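# Carry the tray of bottles and beakers to the other bench

## Task

Move the tray holding the bottles and beakers so that it rests entirely on the other bench, with every bottle and beaker standing upright inside it at the end. The task fails if any bottle or beaker tilts halfway over or further, or reaches the floor. Some beakers are glass: a drop of more than a few centimetres or a hard knock breaks them, which also fails. Finish with both hands released and the robot moved away from the tray, and the robot must not fall over or be left tilted.

## Robot and tools

Robot: a Rainbow Robotics RB-Y1. It has a differential base with two driven wheels and two rear casters. The base is 0.66 m long and 0.58 m wide, its front edge sits 0.10 m ahead of the wheel axle, and it cannot move sideways. A folding leg (ankle, knee, hip) carries a torso with a head and two 7-joint arms, each ending in a parallel gripper. When bent, the leg can stick out past the front of the base.

Frames: the base frame has its origin on the floor between the drive wheels, with x forward, y left and z up. The state gives chest, left_hand and right_hand in this frame. chest is a spine point 0.08 m under the shoulders, and its x axis is the direction the chest faces. A hand point lies between the finger pads; the fingers point along that hand's -z and close along its x. Reported hand positions grow less reliable at long reach. base_odometry is measured against the base frame at the scene's start and comes only from wheel counts, so slipping looks like travel. Heading is in radians, left positive, within -3.142 to 3.142.

execute_actions takes "actions", a list with exactly one action (an empty list just returns state and images), and "cameras", a list drawn from head_camera, left_wrist_camera, right_wrist_camera and all. Omitting it, null or ["all"] returns every camera, [] returns none, and an unknown name rejects the call. The "pictures" line gives the order of the returned images. An action may hold:
- "base": exactly one command, an offset from where the base last reported itself. {"translate_m": d} drives straight d metres, -3 to 3, forward positive. {"rotate_rad": d} turns in place d radians, -3.2 to 3.2, counter-clockwise from above positive.
- "joints": absolute targets by joint name, in radians, with the grippers in metres. Ranges: torso_squat_rad 0 to 1.2 (larger lowers a level chest); torso_shift_rad -0.3 to 0.6 (positive pushes the hips forward); torso_pitch_rad -0.2 to 1.4 (positive bows forward); torso_yaw_rad -1.5 to 1.5 (positive left). For each arm: shoulder_pitch -2.356 to 2.356 (0 hangs down, negative raises the arm forward, up and inward); left_shoulder_roll_rad 0 to 3.141 (positive lifts outward left); right_shoulder_roll_rad -3.141 to 0 (negative lifts outward right); shoulder_yaw -2.094 to 2.094; elbow -2.617 to 0.01 (0 straight, negative bends); forearm_roll -3.141 to 3.141; wrist_pitch -1.57 to 1.919 (negative tips the hand forward); hand_roll -2.705 to 2.705; gripper_m 0 to 0.1 (gap between the pads). Yaw and both roll joints use the same sign on both arms: positive is to the left, or counter-clockwise from above on a hanging arm. head_pan_rad -0.523 to 0.523 (relative to the chest, left positive); head_tilt_rad -0.35 to 1.57 (positive looks down). A joint counts as done within ±0.02 rad; grippers within ±0.004 m.
- "speeds": caps for this action only. translate_m 0.05 to 0.4 m/s; rotate_rad 0.1 to 1.509 rad/s. The defaults are the maxima. A base move that would need more than 8.667 s is refused.
- "min_time_s": 0.1 to 8, the shortest duration for the action's arm and head motions.
Built-in top speeds: arm joints 1 rad/s (forearm_roll, wrist_pitch and hand_roll 1.5), head 1.5, squat and pitch 0.3, shift 0.15, torso yaw 0.6, grippers 0.1 m/s. An action runs at most 15 s. Its parts start together but may finish at different times. A joint left out of an action may keep driving toward an older target without its status showing it. A bad key or an out-of-range value rejects the whole call, and nothing moves.

Combined torso limits: squat+shift <= 1.52; squat-shift+pitch <= 1.57; shift+0.5*pitch-0.4*squat <= 0.7; shift+0.3*pitch-0.5*squat <= 0.39. Breaking one leaves the commanded torso joints partway, reporting off_target.

wait: {"seconds": 0 to 10}. It sends no command and returns state and images.

zoom_image: {"camera", "region": [x0,y0,x1,y1]}, a pixel box on that camera's latest full image, origin at the top left, at most 504x504. Image sizes: head 896x504 (fx=fy 641.517, cx 447.423, cy 249.291); left wrist 644x364 (337.515, 321.961, 182.21); right wrist 644x364 (327.441, 319.596, 185.135).

finished_scene: {"scene": n}. It closes the scene for good once the last command has been held, and reports success. Use it only when the tray is placed, the grippers are open and the robot has moved clear.

Reading results: base_status and joint_status say how each motion ended. done: for the base, the wheels turned the commanded amount, slipping included. off_target: stopped away from the target and may still be pushing. limit_stop_at_<name>: a built-in limit. limit_stop_at_own_body: the self-collision guard stopped it before contact; move the arm and body apart. contact_stop: the torso or an arm met firm resistance or could not lift its load. time_out: the motion exceeded 1.5x its expected time plus 1 s (torso 2.5x), capped at 14 s. stopped_with_arm: the torso halted because an arm had a contact stop. After contact_stop, time_out or stopped_with_arm, the whole group (the four torso joints, or one arm's seven joints) halts and drops its targets. "joint command not followed", usually with a "cause:" line, means the arm collision check withheld that arm's targets. Those joints show not_followed and may be retried on later actions; a gripper target still runs. on_its_own lists the parts not commanded in this call, and "held at" is a held target, not a position. Any reported stop cancels the later motion calls in the same reply. Recover in a separate action, arms first, then torso. Exception: if both hands hold one object and the torso contact-stops as soon as it starts with nothing in the way, resend every arm joint (not grippers) at its current joint_positions value, then resend the torso.

Hazards: the base does not stop at furniture, and its wheels may spin against it. A leg pressing on furniture can slide the robot backward without odometry noticing. The arm collision check ignores grippers, fingers and palms, so the hands can still collide. Never let the arms strike or squeeze each other. The body guard misses the upper arm against chest or head, held objects, and contacts caused by moving the head or grippers. To grip, command an opening at least 0.005 m below the object's width; the resulting off_target is normal. Each arm carries 3 kg at most. Heavy weight far ahead of the wheels can tip the robot, and nothing will stop that. Contact torque reaching a joint's load limit (shoulders 66.5, elbow 34.2, forearm/wrist/hand 23.7 N m, held weight included) freezes the robot for 10 s. Holding loads heats motors: a MOTOR HOT warning appears from 65 °C, and at 80 °C an OVER-TEMPERATURE FAULT brakes that arm, with limit_stop_at_motor_heat; resend targets afterwards. The robot keeps holding its last command while you think. Loose items may occasionally get a short outside push. Carry the tray level and gently; avoid drops, slams and hard pushes.

Each tool is called after "Call:" as name(argument=value, ...), one argument or row to a line, values as JSON.

## Session

Call:
execute_actions(
  actions=[],
)

Scene clock: 0.00 s.
base_odometry: x=+0.000 y=+0.000 heading=+0.000 (m, m, rad; odometry frame)
base_status: not commanded
joint_positions: torso_squat_rad=+0.350 torso_shift_rad=+0.000 torso_pitch_rad=-0.001 torso_yaw_rad=-0.001 left_shoulder_pitch_rad=+0.034 left_shoulder_roll_rad=+0.019 left_shoulder_yaw_rad=+0.037 left_elbow_rad=-0.177 left_forearm_roll_rad=-0.017 left_wrist_pitch_rad=+0.004 left_hand_roll_rad=-0.011 left_gripper_m=+0.101 right_shoulder_pitch_rad=+0.054 right_shoulder_roll_rad=-0.033 right_shoulder_yaw_rad=+0.026 right_elbow_rad=-0.209 right_forearm_roll_rad=+0.048 right_wrist_pitch_rad=+0.011 right_hand_roll_rad=-0.026 right_gripper_m=+0.099 head_pan_rad=+0.001 head_tilt_rad=+0.401
joint_status: not commanded
chest: x=-0.2282 y=-0.0010 z=+1.2474 quat_wxyz=(+1.000, +0.001, +0.000, +0.000) (m; base frame)
left_hand: x=-0.1665 y=+0.2386 z=+0.5652 quat_wxyz=(+0.997, +0.014, -0.071, +0.009) (m; base frame)
right_hand: x=-0.1675 y=-0.2441 z=+0.5645 quat_wxyz=(+0.997, -0.016, -0.074, +0.016) (m; base frame)
pictures: head_camera, left_wrist_camera, right_wrist_camera
Images, in order (width x height): head_camera 896x504, left_wrist_camera 644x364, right_wrist_camera 644x364.

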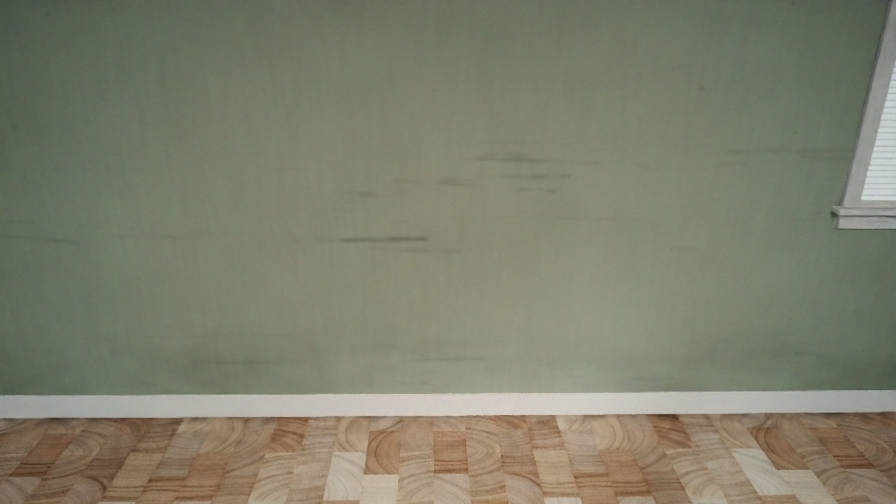

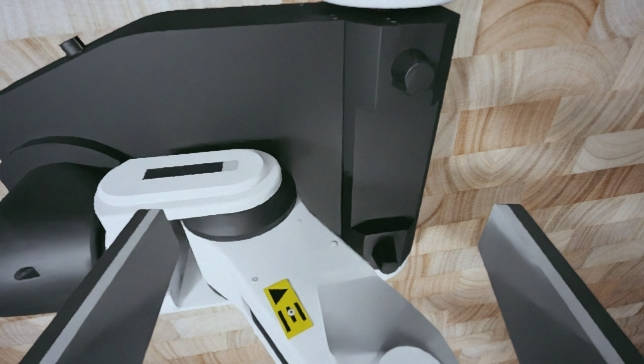

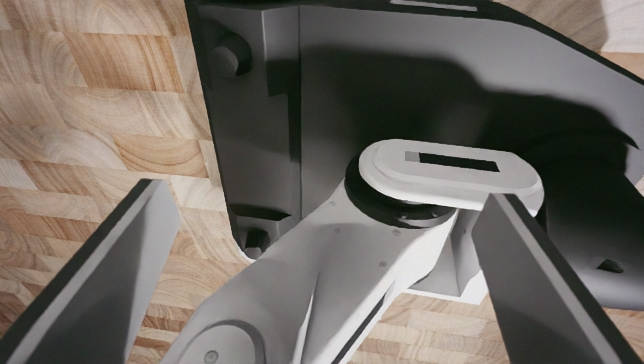

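Call:
execute_actions(
  actions=[
    {"base":{"rotate_rad":1.5},"joints":{"head_pan_rad":0.5}},
  ],
  cameras=["head_camera"],
)

Call:
execute_actions(
  actions=[
    {"base":{"rotate_rad":1.2}},
  ],
  cameras=["head_camera"],
)

Call:
execute_actions(
  actions=[
    {"base":{"rotate_rad":1.2}},
  ],
  cameras=["head_camera"],
)

Scene clock: 4.30 s.
base_odometry: x=+0.000 y=+0.000 heading=+1.499 (m, m, rad; odometry frame)
base_status: done
joint_positions: torso_squat_rad=+0.350 torso_shift_rad=+0.000 torso_pitch_rad=-0.001 torso_yaw_rad=-0.001 left_shoulder_pitch_rad=+0.034 left_shoulder_roll_rad=+0.019 left_shoulder_yaw_rad=+0.037 left_elbow_rad=-0.177 left_forearm_roll_rad=-0.017 left_wrist_pitch_rad=+0.004 left_hand_roll_rad=-0.011 left_gripper_m=+0.101 right_shoulder_pitch_rad=+0.054 right_shoulder_roll_rad=-0.033 right_shoulder_yaw_rad=+0.026 right_elbow_rad=-0.209 right_forearm_roll_rad=+0.048 right_wrist_pitch_rad=+0.011 right_hand_roll_rad=-0.026 right_gripper_m=+0.099 head_pan_rad=+0.500 head_tilt_rad=+0.401
joint_status: all done
chest: x=-0.2282 y=-0.0011 z=+1.2474 quat_wxyz=(+1.000, +0.001, -0.001, +0.000) (m; base frame)
left_hand: x=-0.1665 y=+0.2386 z=+0.5652 quat_wxyz=(+0.997, +0.014, -0.071, +0.009) (m; base frame)
right_hand: x=-0.1675 y=-0.2441 z=+0.5645 quat_wxyz=(+0.997, -0.016, -0.074, +0.016) (m; base frame)
pictures: head_camera
Images, in order (width x height): head_camera 896x504.

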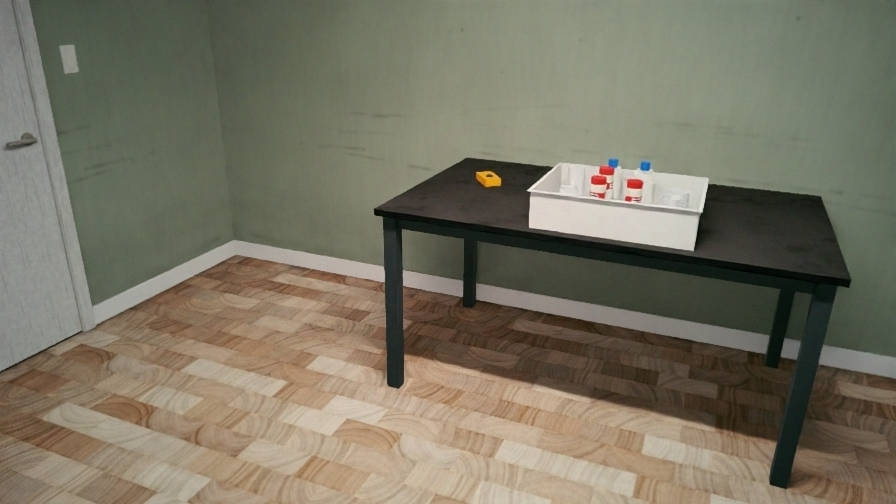

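Scene clock: 7.97 s.
base_odometry: x=+0.000 y=+0.000 heading=+2.699 (m, m, rad; odometry frame)
base_status: done
joint_positions: torso_squat_rad=+0.350 torso_shift_rad=+0.000 torso_pitch_rad=-0.001 torso_yaw_rad=-0.001 left_shoulder_pitch_rad=+0.034 left_shoulder_roll_rad=+0.019 left_shoulder_yaw_rad=+0.037 left_elbow_rad=-0.177 left_forearm_roll_rad=-0.017 left_wrist_pitch_rad=+0.004 left_hand_roll_rad=-0.011 left_gripper_m=+0.101 right_shoulder_pitch_rad=+0.054 right_shoulder_roll_rad=-0.033 right_shoulder_yaw_rad=+0.026 right_elbow_rad=-0.209 right_forearm_roll_rad=+0.048 right_wrist_pitch_rad=+0.011 right_hand_roll_rad=-0.026 right_gripper_m=+0.099 head_pan_rad=+0.500 head_tilt_rad=+0.401
joint_status: not commanded
chest: x=-0.2282 y=-0.0011 z=+1.2474 quat_wxyz=(+1.000, +0.001, -0.001, +0.000) (m; base frame)
left_hand: x=-0.1665 y=+0.2386 z=+0.5652 quat_wxyz=(+0.997, +0.014, -0.071, +0.009) (m; base frame)
right_hand: x=-0.1675 y=-0.2441 z=+0.5645 quat_wxyz=(+0.997, -0.016, -0.074, +0.016) (m; base frame)
pictures: head_camera
Images, in order (width x height): head_camera 896x504.

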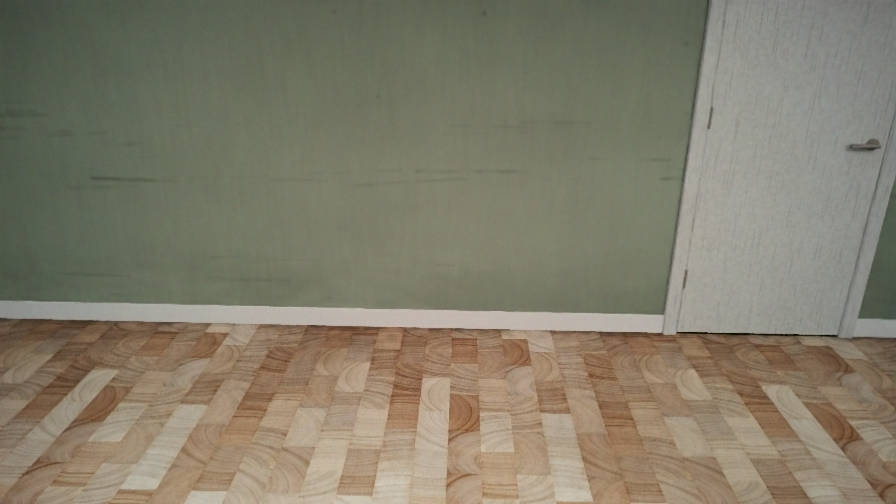

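Scene clock: 11.63 s.
base_odometry: x=+0.000 y=+0.000 heading=-2.385 (m, m, rad; odometry frame)
base_status: done
joint_positions: torso_squat_rad=+0.350 torso_shift_rad=+0.000 torso_pitch_rad=-0.001 torso_yaw_rad=-0.001 left_shoulder_pitch_rad=+0.034 left_shoulder_roll_rad=+0.019 left_shoulder_yaw_rad=+0.037 left_elbow_rad=-0.177 left_forearm_roll_rad=-0.017 left_wrist_pitch_rad=+0.004 left_hand_roll_rad=-0.011 left_gripper_m=+0.101 right_shoulder_pitch_rad=+0.054 right_shoulder_roll_rad=-0.033 right_shoulder_yaw_rad=+0.026 right_elbow_rad=-0.209 right_forearm_roll_rad=+0.048 right_wrist_pitch_rad=+0.011 right_hand_roll_rad=-0.026 right_gripper_m=+0.099 head_pan_rad=+0.500 head_tilt_rad=+0.401
joint_status: not commanded
chest: x=-0.2282 y=-0.0011 z=+1.2474 quat_wxyz=(+1.000, +0.001, -0.001, +0.000) (m; base frame)
left_hand: x=-0.1665 y=+0.2386 z=+0.5652 quat_wxyz=(+0.997, +0.014, -0.071, +0.009) (m; base frame)
right_hand: x=-0.1675 y=-0.2441 z=+0.5645 quat_wxyz=(+0.997, -0.016, -0.074, +0.016) (m; base frame)
pictures: head_camera
Images, in order (width x height): head_camera 896x504.

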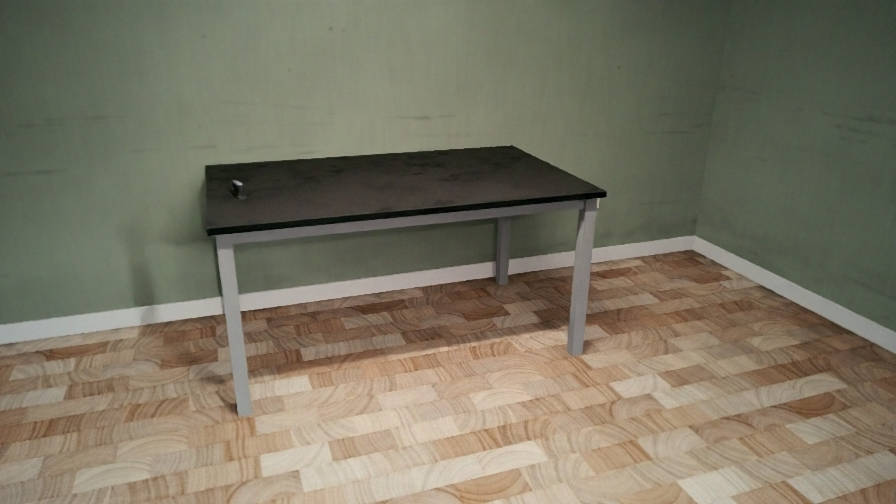

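Call:
execute_actions(
  actions=[
    {"base":{"rotate_rad":-1.99},"joints":{"head_pan_rad":-0.3,"torso_squat_rad":0.2,"left_shoulder_pitch_rad":-0.7,"right_shoulder_pitch_rad":-0.7,"left_elbow_rad":-0.9,"right_elbow_rad":-0.9,"left_wrist_pitch_rad":1.6,"right_wrist_pitch_rad":1.6,"left_hand_roll_rad":1.57,"right_hand_roll_rad":-1.57,"left_shoulder_roll_rad":0.15,"right_shoulder_roll_rad":-0.15}},
  ],
  cameras=[],
)

Call:
execute_actions(
  actions=[
    {"base":{"translate_m":1.06}},
  ],
  cameras=[],
)

Call:
execute_actions(
  actions=[
    {"base":{"rotate_rad":-0.33},"joints":{"head_pan_rad":0,"head_tilt_rad":0.7}},
  ],
)

Scene clock: 16.77 s.
base_odometry: x=+0.000 y=+0.000 heading=+1.909 (m, m, rad; odometry frame)
base_status: done
joint_positions: torso_squat_rad=+0.200 torso_shift_rad=+0.000 torso_pitch_rad=-0.001 torso_yaw_rad=-0.001 left_shoulder_pitch_rad=-0.700 left_shoulder_roll_rad=+0.150 left_shoulder_yaw_rad=+0.037 left_elbow_rad=-0.900 left_forearm_roll_rad=-0.017 left_wrist_pitch_rad=+1.600 left_hand_roll_rad=+1.570 left_gripper_m=+0.101 right_shoulder_pitch_rad=-0.700 right_shoulder_roll_rad=-0.150 right_shoulder_yaw_rad=+0.026 right_elbow_rad=-0.900 right_forearm_roll_rad=+0.048 right_wrist_pitch_rad=+1.600 right_hand_roll_rad=-1.570 right_gripper_m=+0.099 head_pan_rad=-0.300 head_tilt_rad=+0.401
joint_status: all done
chest: x=-0.2283 y=-0.0011 z=+1.2760 quat_wxyz=(+1.000, +0.001, -0.001, +0.000) (m; base frame)
left_hand: x=+0.2234 y=+0.2562 z=+0.9059 quat_wxyz=(+0.738, +0.074, -0.061, +0.668) (m; base frame)
right_hand: x=+0.2237 y=-0.2606 z=+0.9061 quat_wxyz=(+0.751, -0.098, -0.085, -0.648) (m; base frame)
pictures: none
No camera images: the call's "cameras" was empty. Leave "cameras" out to get every camera's image.

Scene clock: 20.87 s.
base_odometry: x=-0.351 y=+1.000 heading=+1.908 (m, m, rad; odometry frame)
base_status: done
joint_positions: torso_squat_rad=+0.200 torso_shift_rad=+0.000 torso_pitch_rad=-0.001 torso_yaw_rad=-0.001 left_shoulder_pitch_rad=-0.700 left_shoulder_roll_rad=+0.150 left_shoulder_yaw_rad=+0.037 left_elbow_rad=-0.900 left_forearm_roll_rad=-0.017 left_wrist_pitch_rad=+1.600 left_hand_roll_rad=+1.570 left_gripper_m=+0.101 right_shoulder_pitch_rad=-0.700 right_shoulder_roll_rad=-0.150 right_shoulder_yaw_rad=+0.026 right_elbow_rad=-0.900 right_forearm_roll_rad=+0.048 right_wrist_pitch_rad=+1.600 right_hand_roll_rad=-1.570 right_gripper_m=+0.099 head_pan_rad=-0.300 head_tilt_rad=+0.401
joint_status: not commanded
chest: x=-0.2282 y=-0.0011 z=+1.2760 quat_wxyz=(+1.000, +0.001, +0.000, +0.000) (m; base frame)
left_hand: x=+0.2233 y=+0.2562 z=+0.9058 quat_wxyz=(+0.738, +0.074, -0.061, +0.668) (m; base frame)
right_hand: x=+0.2237 y=-0.2606 z=+0.9060 quat_wxyz=(+0.751, -0.098, -0.085, -0.648) (m; base frame)
pictures: none
No camera images: the call's "cameras" was empty. Leave "cameras" out to get every camera's image.

Scene clock: 22.97 s.
base_odometry: x=-0.351 y=+1.000 heading=+1.579 (m, m, rad; odometry frame)
base_status: done
joint_positions: torso_squat_rad=+0.200 torso_shift_rad=+0.000 torso_pitch_rad=-0.001 torso_yaw_rad=-0.001 left_shoulder_pitch_rad=-0.700 left_shoulder_roll_rad=+0.150 left_shoulder_yaw_rad=+0.037 left_elbow_rad=-0.900 left_forearm_roll_rad=-0.017 left_wrist_pitch_rad=+1.600 left_hand_roll_rad=+1.570 left_gripper_m=+0.101 right_shoulder_pitch_rad=-0.700 right_shoulder_roll_rad=-0.150 right_shoulder_yaw_rad=+0.026 right_elbow_rad=-0.900 right_forearm_roll_rad=+0.048 right_wrist_pitch_rad=+1.600 right_hand_roll_rad=-1.570 right_gripper_m=+0.099 head_pan_rad=+0.000 head_tilt_rad=+0.700
joint_status: all done
chest: x=-0.2282 y=-0.0011 z=+1.2760 quat_wxyz=(+1.000, +0.001, +0.000, +0.000) (m; base frame)
left_hand: x=+0.2233 y=+0.2562 z=+0.9058 quat_wxyz=(+0.738, +0.074, -0.061, +0.668) (m; base frame)
right_hand: x=+0.2237 y=-0.2606 z=+0.9060 quat_wxyz=(+0.751, -0.098, -0.085, -0.648) (m; base frame)
pictures: head_camera, left_wrist_camera, right_wrist_camera
Images, in order (width x height): head_camera 896x504, left_wrist_camera 644x364, right_wrist_camera 644x364.

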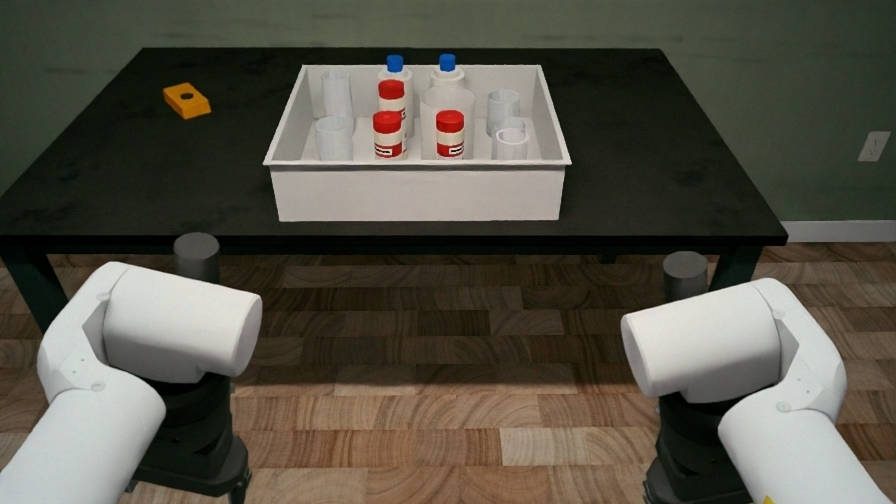

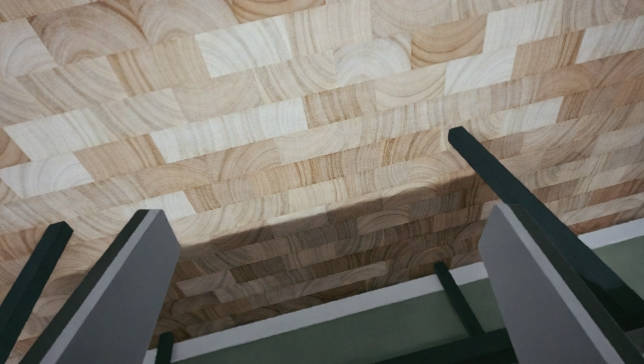

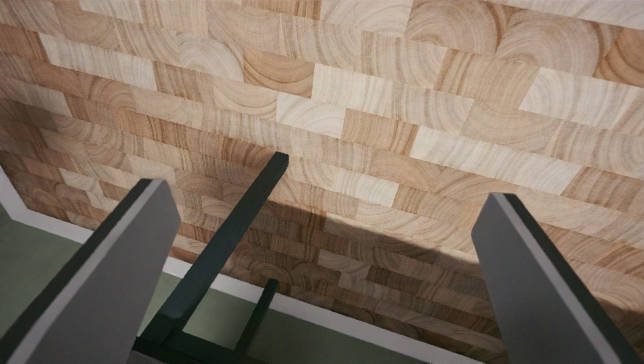

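Call:
execute_actions(
  actions=[
    {"base":{"rotate_rad":0.15},"joints":{"torso_squat_rad":0.1,"left_shoulder_pitch_rad":-0.95,"right_shoulder_pitch_rad":-0.95,"left_elbow_rad":-0.85,"right_elbow_rad":-0.85,"left_wrist_pitch_rad":1.8,"right_wrist_pitch_rad":1.8,"left_forearm_roll_rad":0.2,"right_forearm_roll_rad":-0.2,"left_shoulder_roll_rad":0.25,"right_shoulder_roll_rad":-0.25}},
  ],
  cameras=[],
)

Call:
execute_actions(
  actions=[
    {"base":{"translate_m":0.4}},
  ],
  cameras=[],
)

Call:
execute_actions(
  actions=[
    {"base":{"rotate_rad":-0.15},"joints":{"head_tilt_rad":0.9}},
  ],
)

Scene clock: 25.13 s.
base_odometry: x=-0.351 y=+1.000 heading=+1.728 (m, m, rad; odometry frame)
base_status: done
joint_positions: torso_squat_rad=+0.100 torso_shift_rad=+0.000 torso_pitch_rad=-0.001 torso_yaw_rad=-0.001 left_shoulder_pitch_rad=-0.950 left_shoulder_roll_rad=+0.250 left_shoulder_yaw_rad=+0.037 left_elbow_rad=-0.850 left_forearm_roll_rad=+0.200 left_wrist_pitch_rad=+1.800 left_hand_roll_rad=+1.570 left_gripper_m=+0.101 right_shoulder_pitch_rad=-0.950 right_shoulder_roll_rad=-0.250 right_shoulder_yaw_rad=+0.026 right_elbow_rad=-0.850 right_forearm_roll_rad=-0.200 right_wrist_pitch_rad=+1.800 right_hand_roll_rad=-1.570 right_gripper_m=+0.099 head_pan_rad=+0.000 head_tilt_rad=+0.700
joint_status: all done
chest: x=-0.2282 y=-0.0011 z=+1.2864 quat_wxyz=(+1.000, +0.001, +0.000, +0.000) (m; base frame)
left_hand: x=+0.2652 y=+0.2344 z=+1.0241 quat_wxyz=(+0.742, +0.032, -0.016, +0.669) (m; base frame)
right_hand: x=+0.2632 y=-0.2360 z=+1.0208 quat_wxyz=(+0.753, -0.051, -0.030, -0.656) (m; base frame)
pictures: none
No camera images: the call's "cameras" was empty. Leave "cameras" out to get every camera's image.

Scene clock: 27.70 s.
base_odometry: x=-0.413 y=+1.395 heading=+1.727 (m, m, rad; odometry frame)
base_status: done
joint_positions: torso_squat_rad=+0.100 torso_shift_rad=+0.000 torso_pitch_rad=-0.001 torso_yaw_rad=-0.001 left_shoulder_pitch_rad=-0.950 left_shoulder_roll_rad=+0.250 left_shoulder_yaw_rad=+0.037 left_elbow_rad=-0.850 left_forearm_roll_rad=+0.200 left_wrist_pitch_rad=+1.800 left_hand_roll_rad=+1.570 left_gripper_m=+0.101 right_shoulder_pitch_rad=-0.950 right_shoulder_roll_rad=-0.250 right_shoulder_yaw_rad=+0.026 right_elbow_rad=-0.850 right_forearm_roll_rad=-0.200 right_wrist_pitch_rad=+1.800 right_hand_roll_rad=-1.570 right_gripper_m=+0.099 head_pan_rad=+0.000 head_tilt_rad=+0.700
joint_status: not commanded
chest: x=-0.2282 y=-0.0011 z=+1.2864 quat_wxyz=(+1.000, +0.001, +0.000, +0.000) (m; base frame)
left_hand: x=+0.2652 y=+0.2344 z=+1.0241 quat_wxyz=(+0.742, +0.032, -0.016, +0.669) (m; base frame)
right_hand: x=+0.2632 y=-0.2360 z=+1.0207 quat_wxyz=(+0.753, -0.051, -0.030, -0.656) (m; base frame)
pictures: none
No camera images: the call's "cameras" was empty. Leave "cameras" out to get every camera's image.

Scene clock: 29.20 s.
base_odometry: x=-0.413 y=+1.395 heading=+1.578 (m, m, rad; odometry frame)
base_status: done
joint_positions: torso_squat_rad=+0.100 torso_shift_rad=+0.000 torso_pitch_rad=-0.001 torso_yaw_rad=-0.001 left_shoulder_pitch_rad=-0.950 left_shoulder_roll_rad=+0.250 left_shoulder_yaw_rad=+0.037 left_elbow_rad=-0.850 left_forearm_roll_rad=+0.200 left_wrist_pitch_rad=+1.800 left_hand_roll_rad=+1.570 left_gripper_m=+0.101 right_shoulder_pitch_rad=-0.950 right_shoulder_roll_rad=-0.250 right_shoulder_yaw_rad=+0.026 right_elbow_rad=-0.850 right_forearm_roll_rad=-0.200 right_wrist_pitch_rad=+1.800 right_hand_roll_rad=-1.570 right_gripper_m=+0.099 head_pan_rad=+0.000 head_tilt_rad=+0.900
joint_status: all done
chest: x=-0.2282 y=-0.0011 z=+1.2864 quat_wxyz=(+1.000, +0.001, +0.000, +0.000) (m; base frame)
left_hand: x=+0.2652 y=+0.2344 z=+1.0241 quat_wxyz=(+0.742, +0.032, -0.016, +0.669) (m; base frame)
right_hand: x=+0.2632 y=-0.2360 z=+1.0207 quat_wxyz=(+0.753, -0.051, -0.030, -0.656) (m; base frame)
pictures: head_camera, left_wrist_camera, right_wrist_camera
Images, in order (width x height): head_camera 896x504, left_wrist_camera 644x364, right_wrist_camera 644x364.

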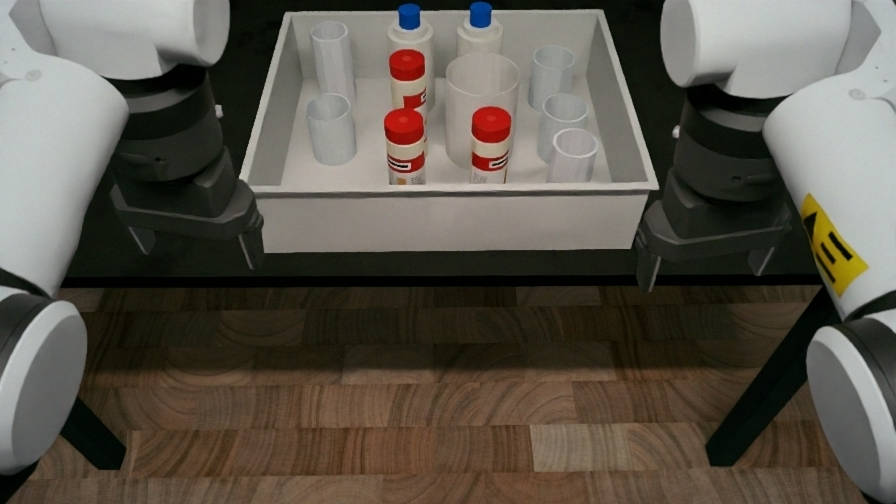

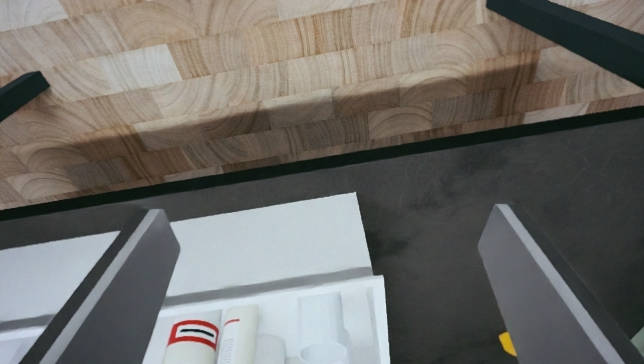

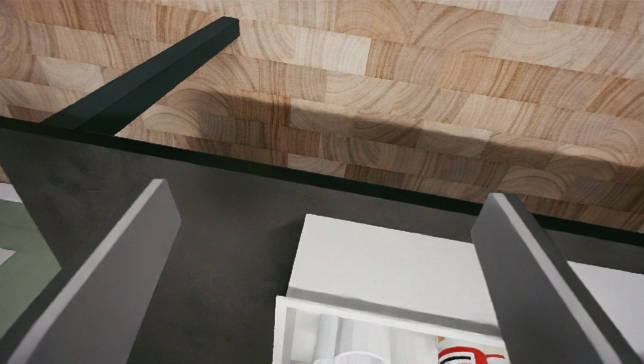

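Call:
execute_actions(
  actions=[
    {"base":{"translate_m":0.42},"joints":{"head_tilt_rad":1.2,"left_forearm_roll_rad":0.37,"right_forearm_roll_rad":-0.37,"left_shoulder_roll_rad":0.43,"right_shoulder_roll_rad":-0.43,"left_gripper_m":0.06,"right_gripper_m":0.06}},
  ],
)

Scene clock: 32.17 s.
base_odometry: x=-0.416 y=+1.815 heading=+1.578 (m, m, rad; odometry frame)
base_status: done
joint_positions: torso_squat_rad=+0.100 torso_shift_rad=+0.000 torso_pitch_rad=-0.001 torso_yaw_rad=-0.001 left_shoulder_pitch_rad=-0.950 left_shoulder_roll_rad=+0.430 left_shoulder_yaw_rad=+0.037 left_elbow_rad=-0.850 left_forearm_roll_rad=+0.370 left_wrist_pitch_rad=+1.800 left_hand_roll_rad=+1.570 left_gripper_m=+0.060 right_shoulder_pitch_rad=-0.950 right_shoulder_roll_rad=-0.430 right_shoulder_yaw_rad=+0.026 right_elbow_rad=-0.850 right_forearm_roll_rad=-0.370 right_wrist_pitch_rad=+1.800 right_hand_roll_rad=-1.570 right_gripper_m=+0.060 head_pan_rad=+0.000 head_tilt_rad=+1.200
joint_status: all done
chest: x=-0.2282 y=-0.0011 z=+1.2864 quat_wxyz=(+1.000, +0.001, +0.000, +0.000) (m; base frame)
left_hand: x=+0.2732 y=+0.2994 z=+1.0527 quat_wxyz=(+0.708, -0.004, -0.009, +0.706) (m; base frame)
right_hand: x=+0.2699 y=-0.3013 z=+1.0472 quat_wxyz=(+0.719, -0.019, -0.020, -0.695) (m; base frame)
pictures: head_camera, left_wrist_camera, right_wrist_camera
Images, in order (width x height): head_camera 896x504, left_wrist_camera 644x364, right_wrist_camera 644x364.

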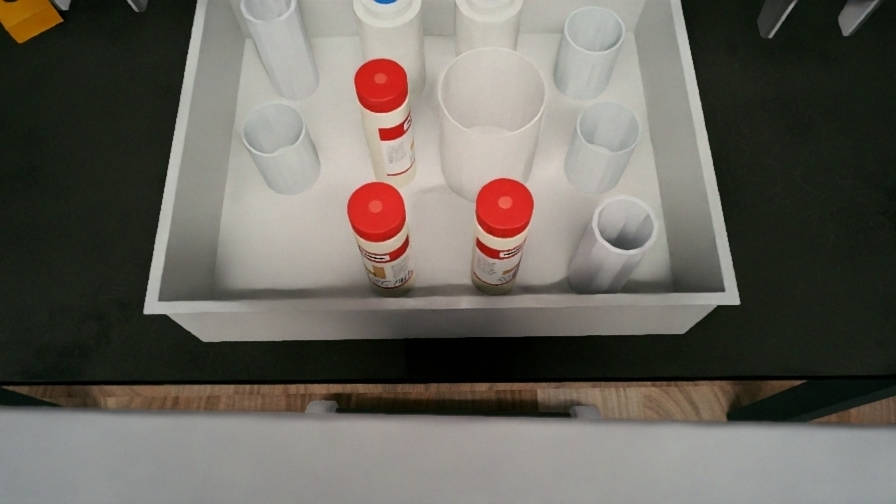

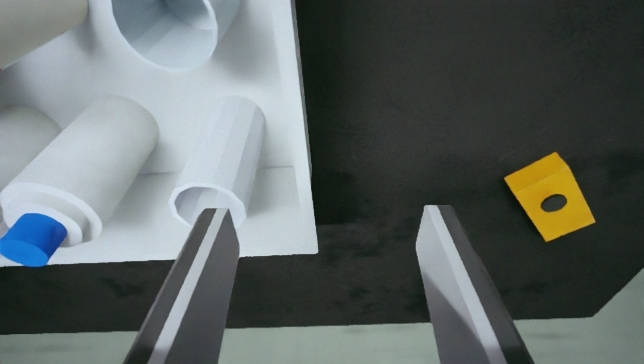

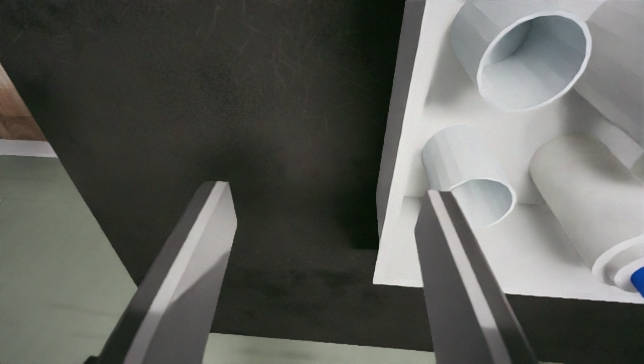

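Call:
execute_actions(
  actions=[
    {"base":{"translate_m":0.03},"joints":{"torso_squat_rad":0.65,"left_forearm_roll_rad":0.31,"right_forearm_roll_rad":-0.33,"left_shoulder_roll_rad":0.39,"right_shoulder_roll_rad":-0.37,"left_gripper_m":0.05,"right_gripper_m":0.05}},
  ],
)

Scene clock: 35.70 s.
base_odometry: x=-0.416 y=+1.845 heading=+1.577 (m, m, rad; odometry frame)
base_status: done
joint_positions: torso_squat_rad=+0.602 torso_shift_rad=-0.002 torso_pitch_rad=-0.006 torso_yaw_rad=-0.001 left_shoulder_pitch_rad=-0.950 left_shoulder_roll_rad=+0.390 left_shoulder_yaw_rad=+0.037 left_elbow_rad=-0.850 left_forearm_roll_rad=+0.310 left_wrist_pitch_rad=+1.800 left_hand_roll_rad=+1.570 left_gripper_m=+0.050 right_shoulder_pitch_rad=-0.955 right_shoulder_roll_rad=-0.372 right_shoulder_yaw_rad=+0.025 right_elbow_rad=-0.853 right_forearm_roll_rad=-0.330 right_wrist_pitch_rad=+1.800 right_hand_roll_rad=-1.570 right_gripper_m=+0.050 head_pan_rad=+0.000 head_tilt_rad=+1.200
joint_status: torso_squat_rad contact_stop (moved +0.502 of +0.550); the others done
on_its_own: torso_squat_rad is held at +0.602, not at your +0.650, since a contact_stop
chest: x=-0.2309 y=-0.0007 z=+1.1669 quat_wxyz=(+1.000, +0.001, -0.003, +0.000) (m; base frame)
left_hand: x=+0.2706 y=+0.2904 z=+0.9286 quat_wxyz=(+0.713, +0.010, -0.019, +0.700) (m; base frame)
right_hand: x=+0.2690 y=-0.2759 z=+0.9239 quat_wxyz=(+0.732, -0.021, -0.022, -0.681) (m; base frame)
pictures: head_camera, left_wrist_camera, right_wrist_camera
Images, in order (width x height): head_camera 896x504, left_wrist_camera 644x364, right_wrist_camera 644x364.

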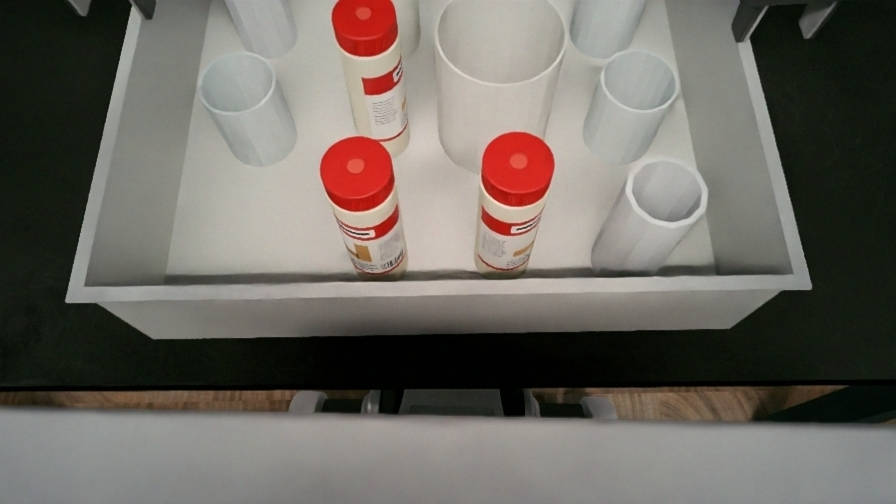

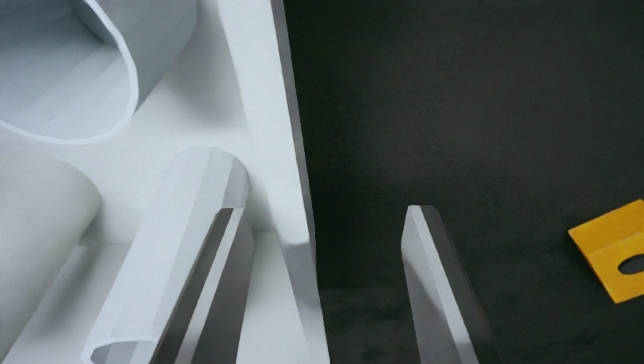

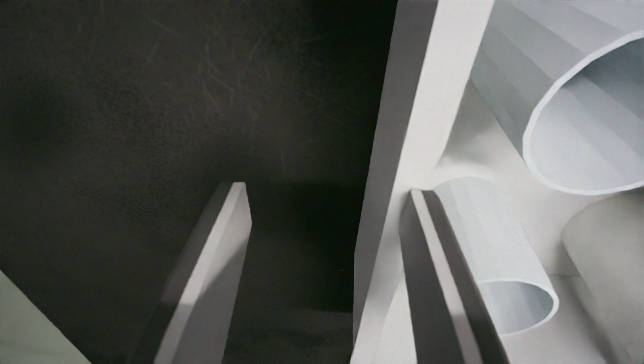

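Call:
execute_actions(
  actions=[
    {"joints":{"torso_squat_rad":0.53}},
  ],
  cameras=[],
)

Call:
execute_actions(
  actions=[
    {"joints":{"left_forearm_roll_rad":0.29,"right_forearm_roll_rad":-0.27,"left_shoulder_roll_rad":0.365,"right_shoulder_roll_rad":-0.315,"left_gripper_m":0.045,"right_gripper_m":0.045}},
  ],
  cameras=[],
)

Call:
execute_actions(
  actions=[
    {"joints":{"torso_squat_rad":0.6}},
  ],
)

Scene clock: 37.03 s.
base_odometry: x=-0.416 y=+1.845 heading=+1.577 (m, m, rad; odometry frame)
base_status: not commanded
joint_positions: torso_squat_rad=+0.530 torso_shift_rad=-0.001 torso_pitch_rad=-0.004 torso_yaw_rad=-0.001 left_shoulder_pitch_rad=-0.950 left_shoulder_roll_rad=+0.390 left_shoulder_yaw_rad=+0.037 left_elbow_rad=-0.850 left_forearm_roll_rad=+0.310 left_wrist_pitch_rad=+1.800 left_hand_roll_rad=+1.570 left_gripper_m=+0.050 right_shoulder_pitch_rad=-0.950 right_shoulder_roll_rad=-0.370 right_shoulder_yaw_rad=+0.026 right_elbow_rad=-0.850 right_forearm_roll_rad=-0.330 right_wrist_pitch_rad=+1.800 right_hand_roll_rad=-1.570 right_gripper_m=+0.050 head_pan_rad=+0.000 head_tilt_rad=+1.200
joint_status: all done
chest: x=-0.2300 y=-0.0009 z=+1.1939 quat_wxyz=(+1.000, +0.001, -0.002, +0.000) (m; base frame)
left_hand: x=+0.2711 y=+0.2902 z=+0.9549 quat_wxyz=(+0.714, +0.011, -0.019, +0.700) (m; base frame)
right_hand: x=+0.2672 y=-0.2761 z=+0.9464 quat_wxyz=(+0.731, -0.024, -0.018, -0.681) (m; base frame)
pictures: none
No camera images: the call's "cameras" was empty. Leave "cameras" out to get every camera's image.

Scene clock: 38.10 s.
base_odometry: x=-0.416 y=+1.845 heading=+1.577 (m, m, rad; odometry frame)
base_status: not commanded
joint_positions: torso_squat_rad=+0.530 torso_shift_rad=-0.001 torso_pitch_rad=-0.004 torso_yaw_rad=-0.001 left_shoulder_pitch_rad=-0.950 left_shoulder_roll_rad=+0.365 left_shoulder_yaw_rad=+0.037 left_elbow_rad=-0.850 left_forearm_roll_rad=+0.290 left_wrist_pitch_rad=+1.800 left_hand_roll_rad=+1.570 left_gripper_m=+0.045 right_shoulder_pitch_rad=-0.950 right_shoulder_roll_rad=-0.315 right_shoulder_yaw_rad=+0.026 right_elbow_rad=-0.850 right_forearm_roll_rad=-0.270 right_wrist_pitch_rad=+1.800 right_hand_roll_rad=-1.570 right_gripper_m=+0.045 head_pan_rad=+0.000 head_tilt_rad=+1.200
joint_status: all done
chest: x=-0.2301 y=-0.0010 z=+1.1939 quat_wxyz=(+1.000, +0.001, -0.002, +0.000) (m; base frame)
left_hand: x=+0.2702 y=+0.2805 z=+0.9507 quat_wxyz=(+0.719, +0.015, -0.019, +0.695) (m; base frame)
right_hand: x=+0.2651 y=-0.2579 z=+0.9382 quat_wxyz=(+0.741, -0.037, -0.024, -0.670) (m; base frame)
pictures: none
No camera images: the call's "cameras" was empty. Leave "cameras" out to get every camera's image.

Scene clock: 39.07 s.
base_odometry: x=-0.416 y=+1.845 heading=+1.577 (m, m, rad; odometry frame)
base_status: not commanded
joint_positions: torso_squat_rad=+0.600 torso_shift_rad=-0.001 torso_pitch_rad=-0.005 torso_yaw_rad=-0.001 left_shoulder_pitch_rad=-0.950 left_shoulder_roll_rad=+0.365 left_shoulder_yaw_rad=+0.037 left_elbow_rad=-0.850 left_forearm_roll_rad=+0.290 left_wrist_pitch_rad=+1.800 left_hand_roll_rad=+1.570 left_gripper_m=+0.045 right_shoulder_pitch_rad=-0.950 right_shoulder_roll_rad=-0.315 right_shoulder_yaw_rad=+0.026 right_elbow_rad=-0.850 right_forearm_roll_rad=-0.270 right_wrist_pitch_rad=+1.800 right_hand_roll_rad=-1.570 right_gripper_m=+0.045 head_pan_rad=+0.000 head_tilt_rad=+1.200
joint_status: all done
chest: x=-0.2301 y=-0.0010 z=+1.1677 quat_wxyz=(+1.000, +0.001, -0.002, +0.000) (m; base frame)
left_hand: x=+0.2702 y=+0.2805 z=+0.9245 quat_wxyz=(+0.719, +0.015, -0.019, +0.695) (m; base frame)
right_hand: x=+0.2651 y=-0.2579 z=+0.9120 quat_wxyz=(+0.741, -0.037, -0.024, -0.670) (m; base frame)
pictures: head_camera, left_wrist_camera, right_wrist_camera
Images, in order (width x height): head_camera 896x504, left_wrist_camera 644x364, right_wrist_camera 644x364.

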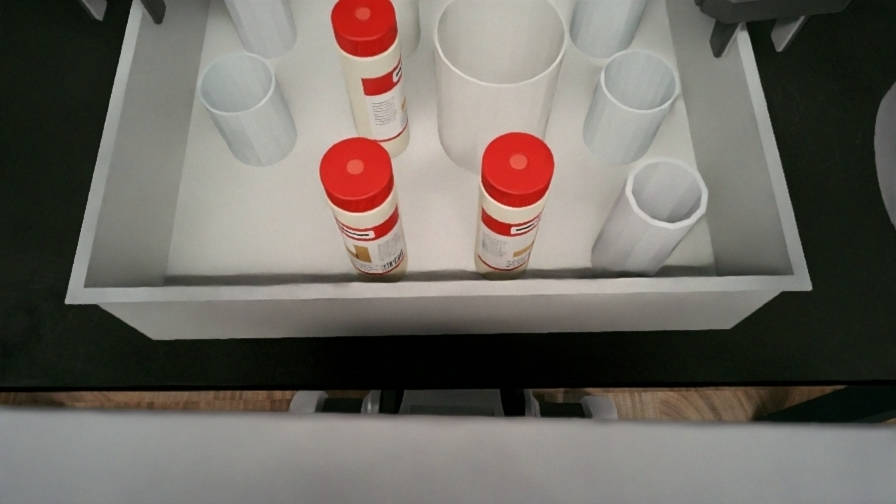

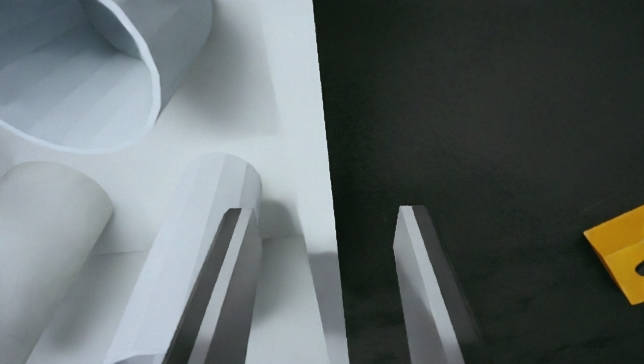

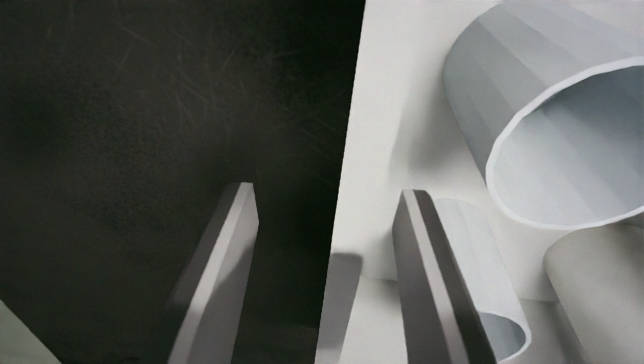

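Call:
execute_actions(
  actions=[
    {"joints":{"torso_squat_rad":0.71,"right_forearm_roll_rad":-0.25,"left_forearm_roll_rad":0.3}},
  ],
)

Scene clock: 40.43 s.
base_odometry: x=-0.416 y=+1.845 heading=+1.577 (m, m, rad; odometry frame)
base_status: not commanded
joint_positions: torso_squat_rad=+0.710 torso_shift_rad=-0.001 torso_pitch_rad=-0.005 torso_yaw_rad=-0.001 left_shoulder_pitch_rad=-0.950 left_shoulder_roll_rad=+0.365 left_shoulder_yaw_rad=+0.037 left_elbow_rad=-0.850 left_forearm_roll_rad=+0.300 left_wrist_pitch_rad=+1.800 left_hand_roll_rad=+1.570 left_gripper_m=+0.045 right_shoulder_pitch_rad=-0.950 right_shoulder_roll_rad=-0.315 right_shoulder_yaw_rad=+0.026 right_elbow_rad=-0.850 right_forearm_roll_rad=-0.250 right_wrist_pitch_rad=+1.800 right_hand_roll_rad=-1.570 right_gripper_m=+0.045 head_pan_rad=+0.000 head_tilt_rad=+1.200
joint_status: all done
chest: x=-0.2300 y=-0.0010 z=+1.1208 quat_wxyz=(+1.000, +0.001, -0.002, +0.000) (m; base frame)
left_hand: x=+0.2702 y=+0.2783 z=+0.8775 quat_wxyz=(+0.719, +0.012, -0.015, +0.694) (m; base frame)
right_hand: x=+0.2656 y=-0.2623 z=+0.8655 quat_wxyz=(+0.739, -0.043, -0.031, -0.671) (m; base frame)
pictures: head_camera, left_wrist_camera, right_wrist_camera
Images, in order (width x height): head_camera 896x504, left_wrist_camera 644x364, right_wrist_camera 644x364.

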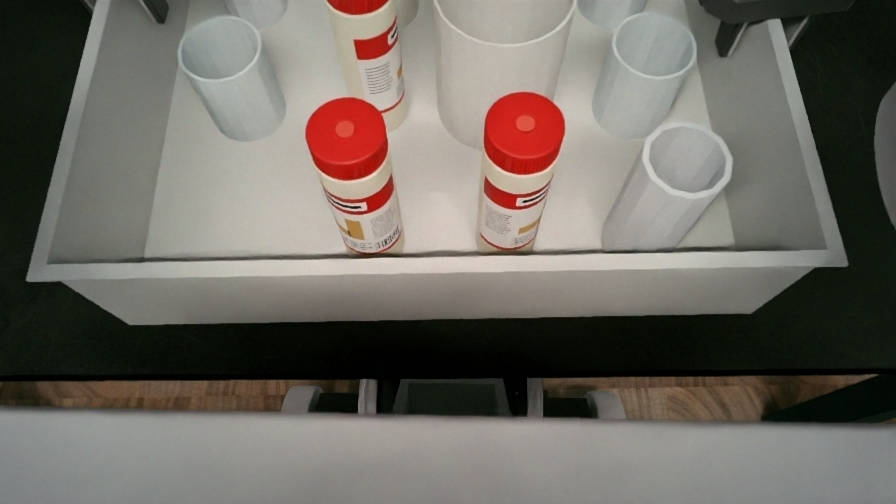

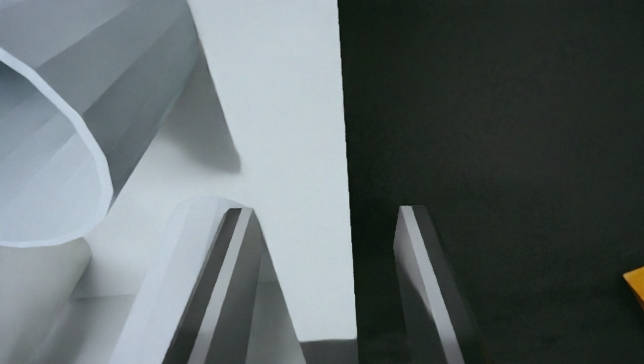

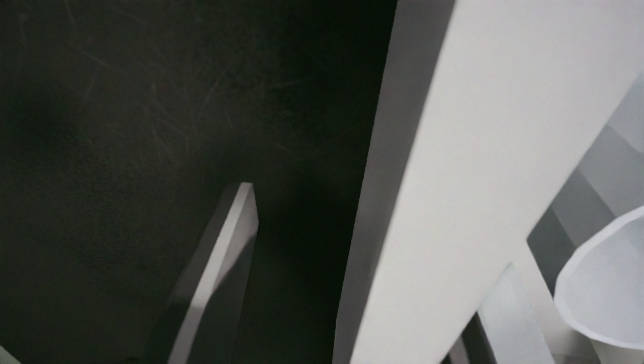

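Call:
execute_actions(
  actions=[
    {"joints":{"right_shoulder_roll_rad":-0.29,"left_shoulder_roll_rad":0.375,"left_gripper_m":0,"right_gripper_m":0},"min_time_s":1},
  ],
  cameras=[],
)

Call:
execute_actions(
  actions=[
    {"joints":{"torso_squat_rad":0.6}},
  ],
)

Scene clock: 42.03 s.
base_odometry: x=-0.416 y=+1.845 heading=+1.577 (m, m, rad; odometry frame)
base_status: not commanded
joint_positions: torso_squat_rad=+0.710 torso_shift_rad=-0.001 torso_pitch_rad=-0.005 torso_yaw_rad=-0.001 left_shoulder_pitch_rad=-0.949 left_shoulder_roll_rad=+0.373 left_shoulder_yaw_rad=+0.037 left_elbow_rad=-0.849 left_forearm_roll_rad=+0.301 left_wrist_pitch_rad=+1.800 left_hand_roll_rad=+1.570 left_gripper_m=+0.013 right_shoulder_pitch_rad=-0.953 right_shoulder_roll_rad=-0.292 right_shoulder_yaw_rad=+0.025 right_elbow_rad=-0.851 right_forearm_roll_rad=-0.250 right_wrist_pitch_rad=+1.800 right_hand_roll_rad=-1.570 right_gripper_m=+0.014 head_pan_rad=+0.000 head_tilt_rad=+1.200
joint_status: left_gripper_m off_target (ended at +0.013, target +0.000); right_gripper_m off_target (ended at +0.014, target +0.000); the others done
chest: x=-0.2300 y=-0.0008 z=+1.1208 quat_wxyz=(+1.000, +0.001, -0.002, +0.000) (m; base frame)
left_hand: x=+0.2699 y=+0.2828 z=+0.8779 quat_wxyz=(+0.717, +0.013, -0.016, +0.697) (m; base frame)
right_hand: x=+0.2652 y=-0.2482 z=+0.8635 quat_wxyz=(+0.746, -0.039, -0.026, -0.664) (m; base frame)
pictures: none
No camera images: the call's "cameras" was empty. Leave "cameras" out to get every camera's image.

Scene clock: 43.17 s.
base_odometry: x=-0.416 y=+1.845 heading=+1.577 (m, m, rad; odometry frame)
base_status: not commanded
joint_positions: torso_squat_rad=+0.600 torso_shift_rad=-0.001 torso_pitch_rad=-0.003 torso_yaw_rad=-0.001 left_shoulder_pitch_rad=-0.948 left_shoulder_roll_rad=+0.373 left_shoulder_yaw_rad=+0.037 left_elbow_rad=-0.849 left_forearm_roll_rad=+0.301 left_wrist_pitch_rad=+1.800 left_hand_roll_rad=+1.570 left_gripper_m=+0.013 right_shoulder_pitch_rad=-0.949 right_shoulder_roll_rad=-0.289 right_shoulder_yaw_rad=+0.025 right_elbow_rad=-0.849 right_forearm_roll_rad=-0.251 right_wrist_pitch_rad=+1.800 right_hand_roll_rad=-1.570 right_gripper_m=+0.014 head_pan_rad=+0.000 head_tilt_rad=+1.200
joint_status: all done
chest: x=-0.2295 y=-0.0009 z=+1.1677 quat_wxyz=(+1.000, +0.001, -0.002, +0.000) (m; base frame)
left_hand: x=+0.2699 y=+0.2833 z=+0.9240 quat_wxyz=(+0.717, +0.014, -0.016, +0.697) (m; base frame)
right_hand: x=+0.2635 y=-0.2478 z=+0.9070 quat_wxyz=(+0.746, -0.040, -0.022, -0.664) (m; base frame)
pictures: head_camera, left_wrist_camera, right_wrist_camera
Images, in order (width x height): head_camera 896x504, left_wrist_camera 644x364, right_wrist_camera 644x364.

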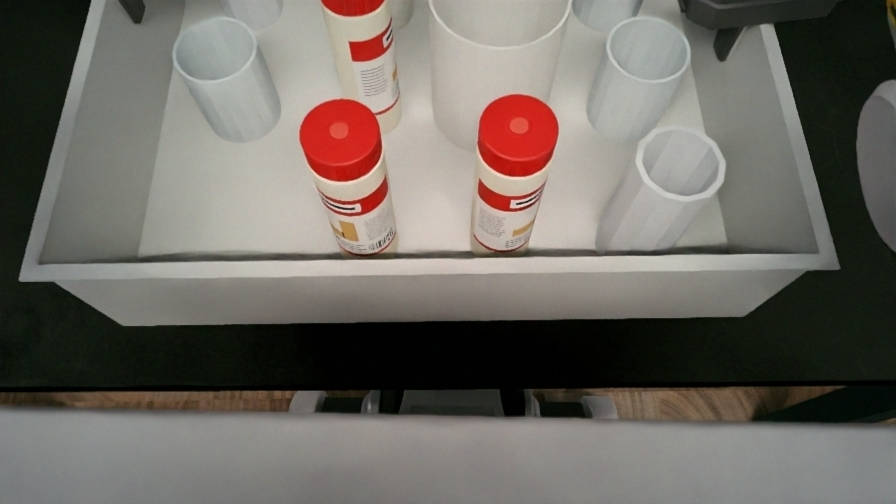

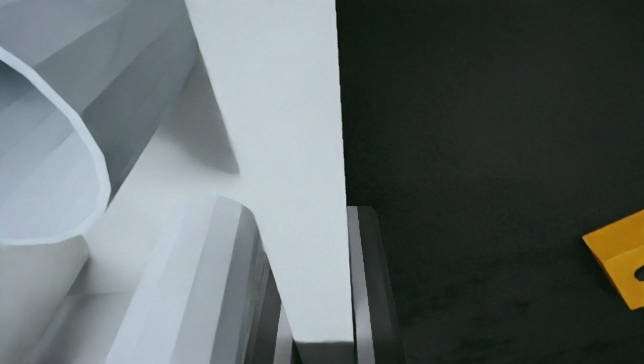

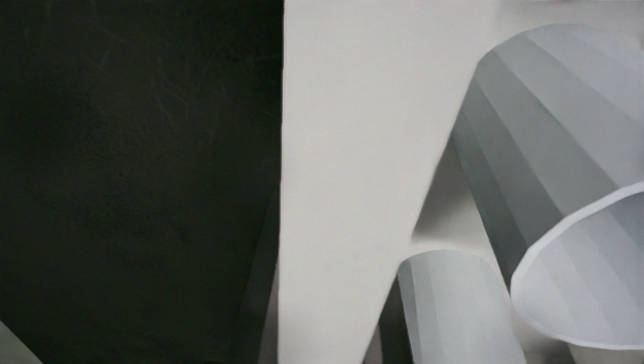

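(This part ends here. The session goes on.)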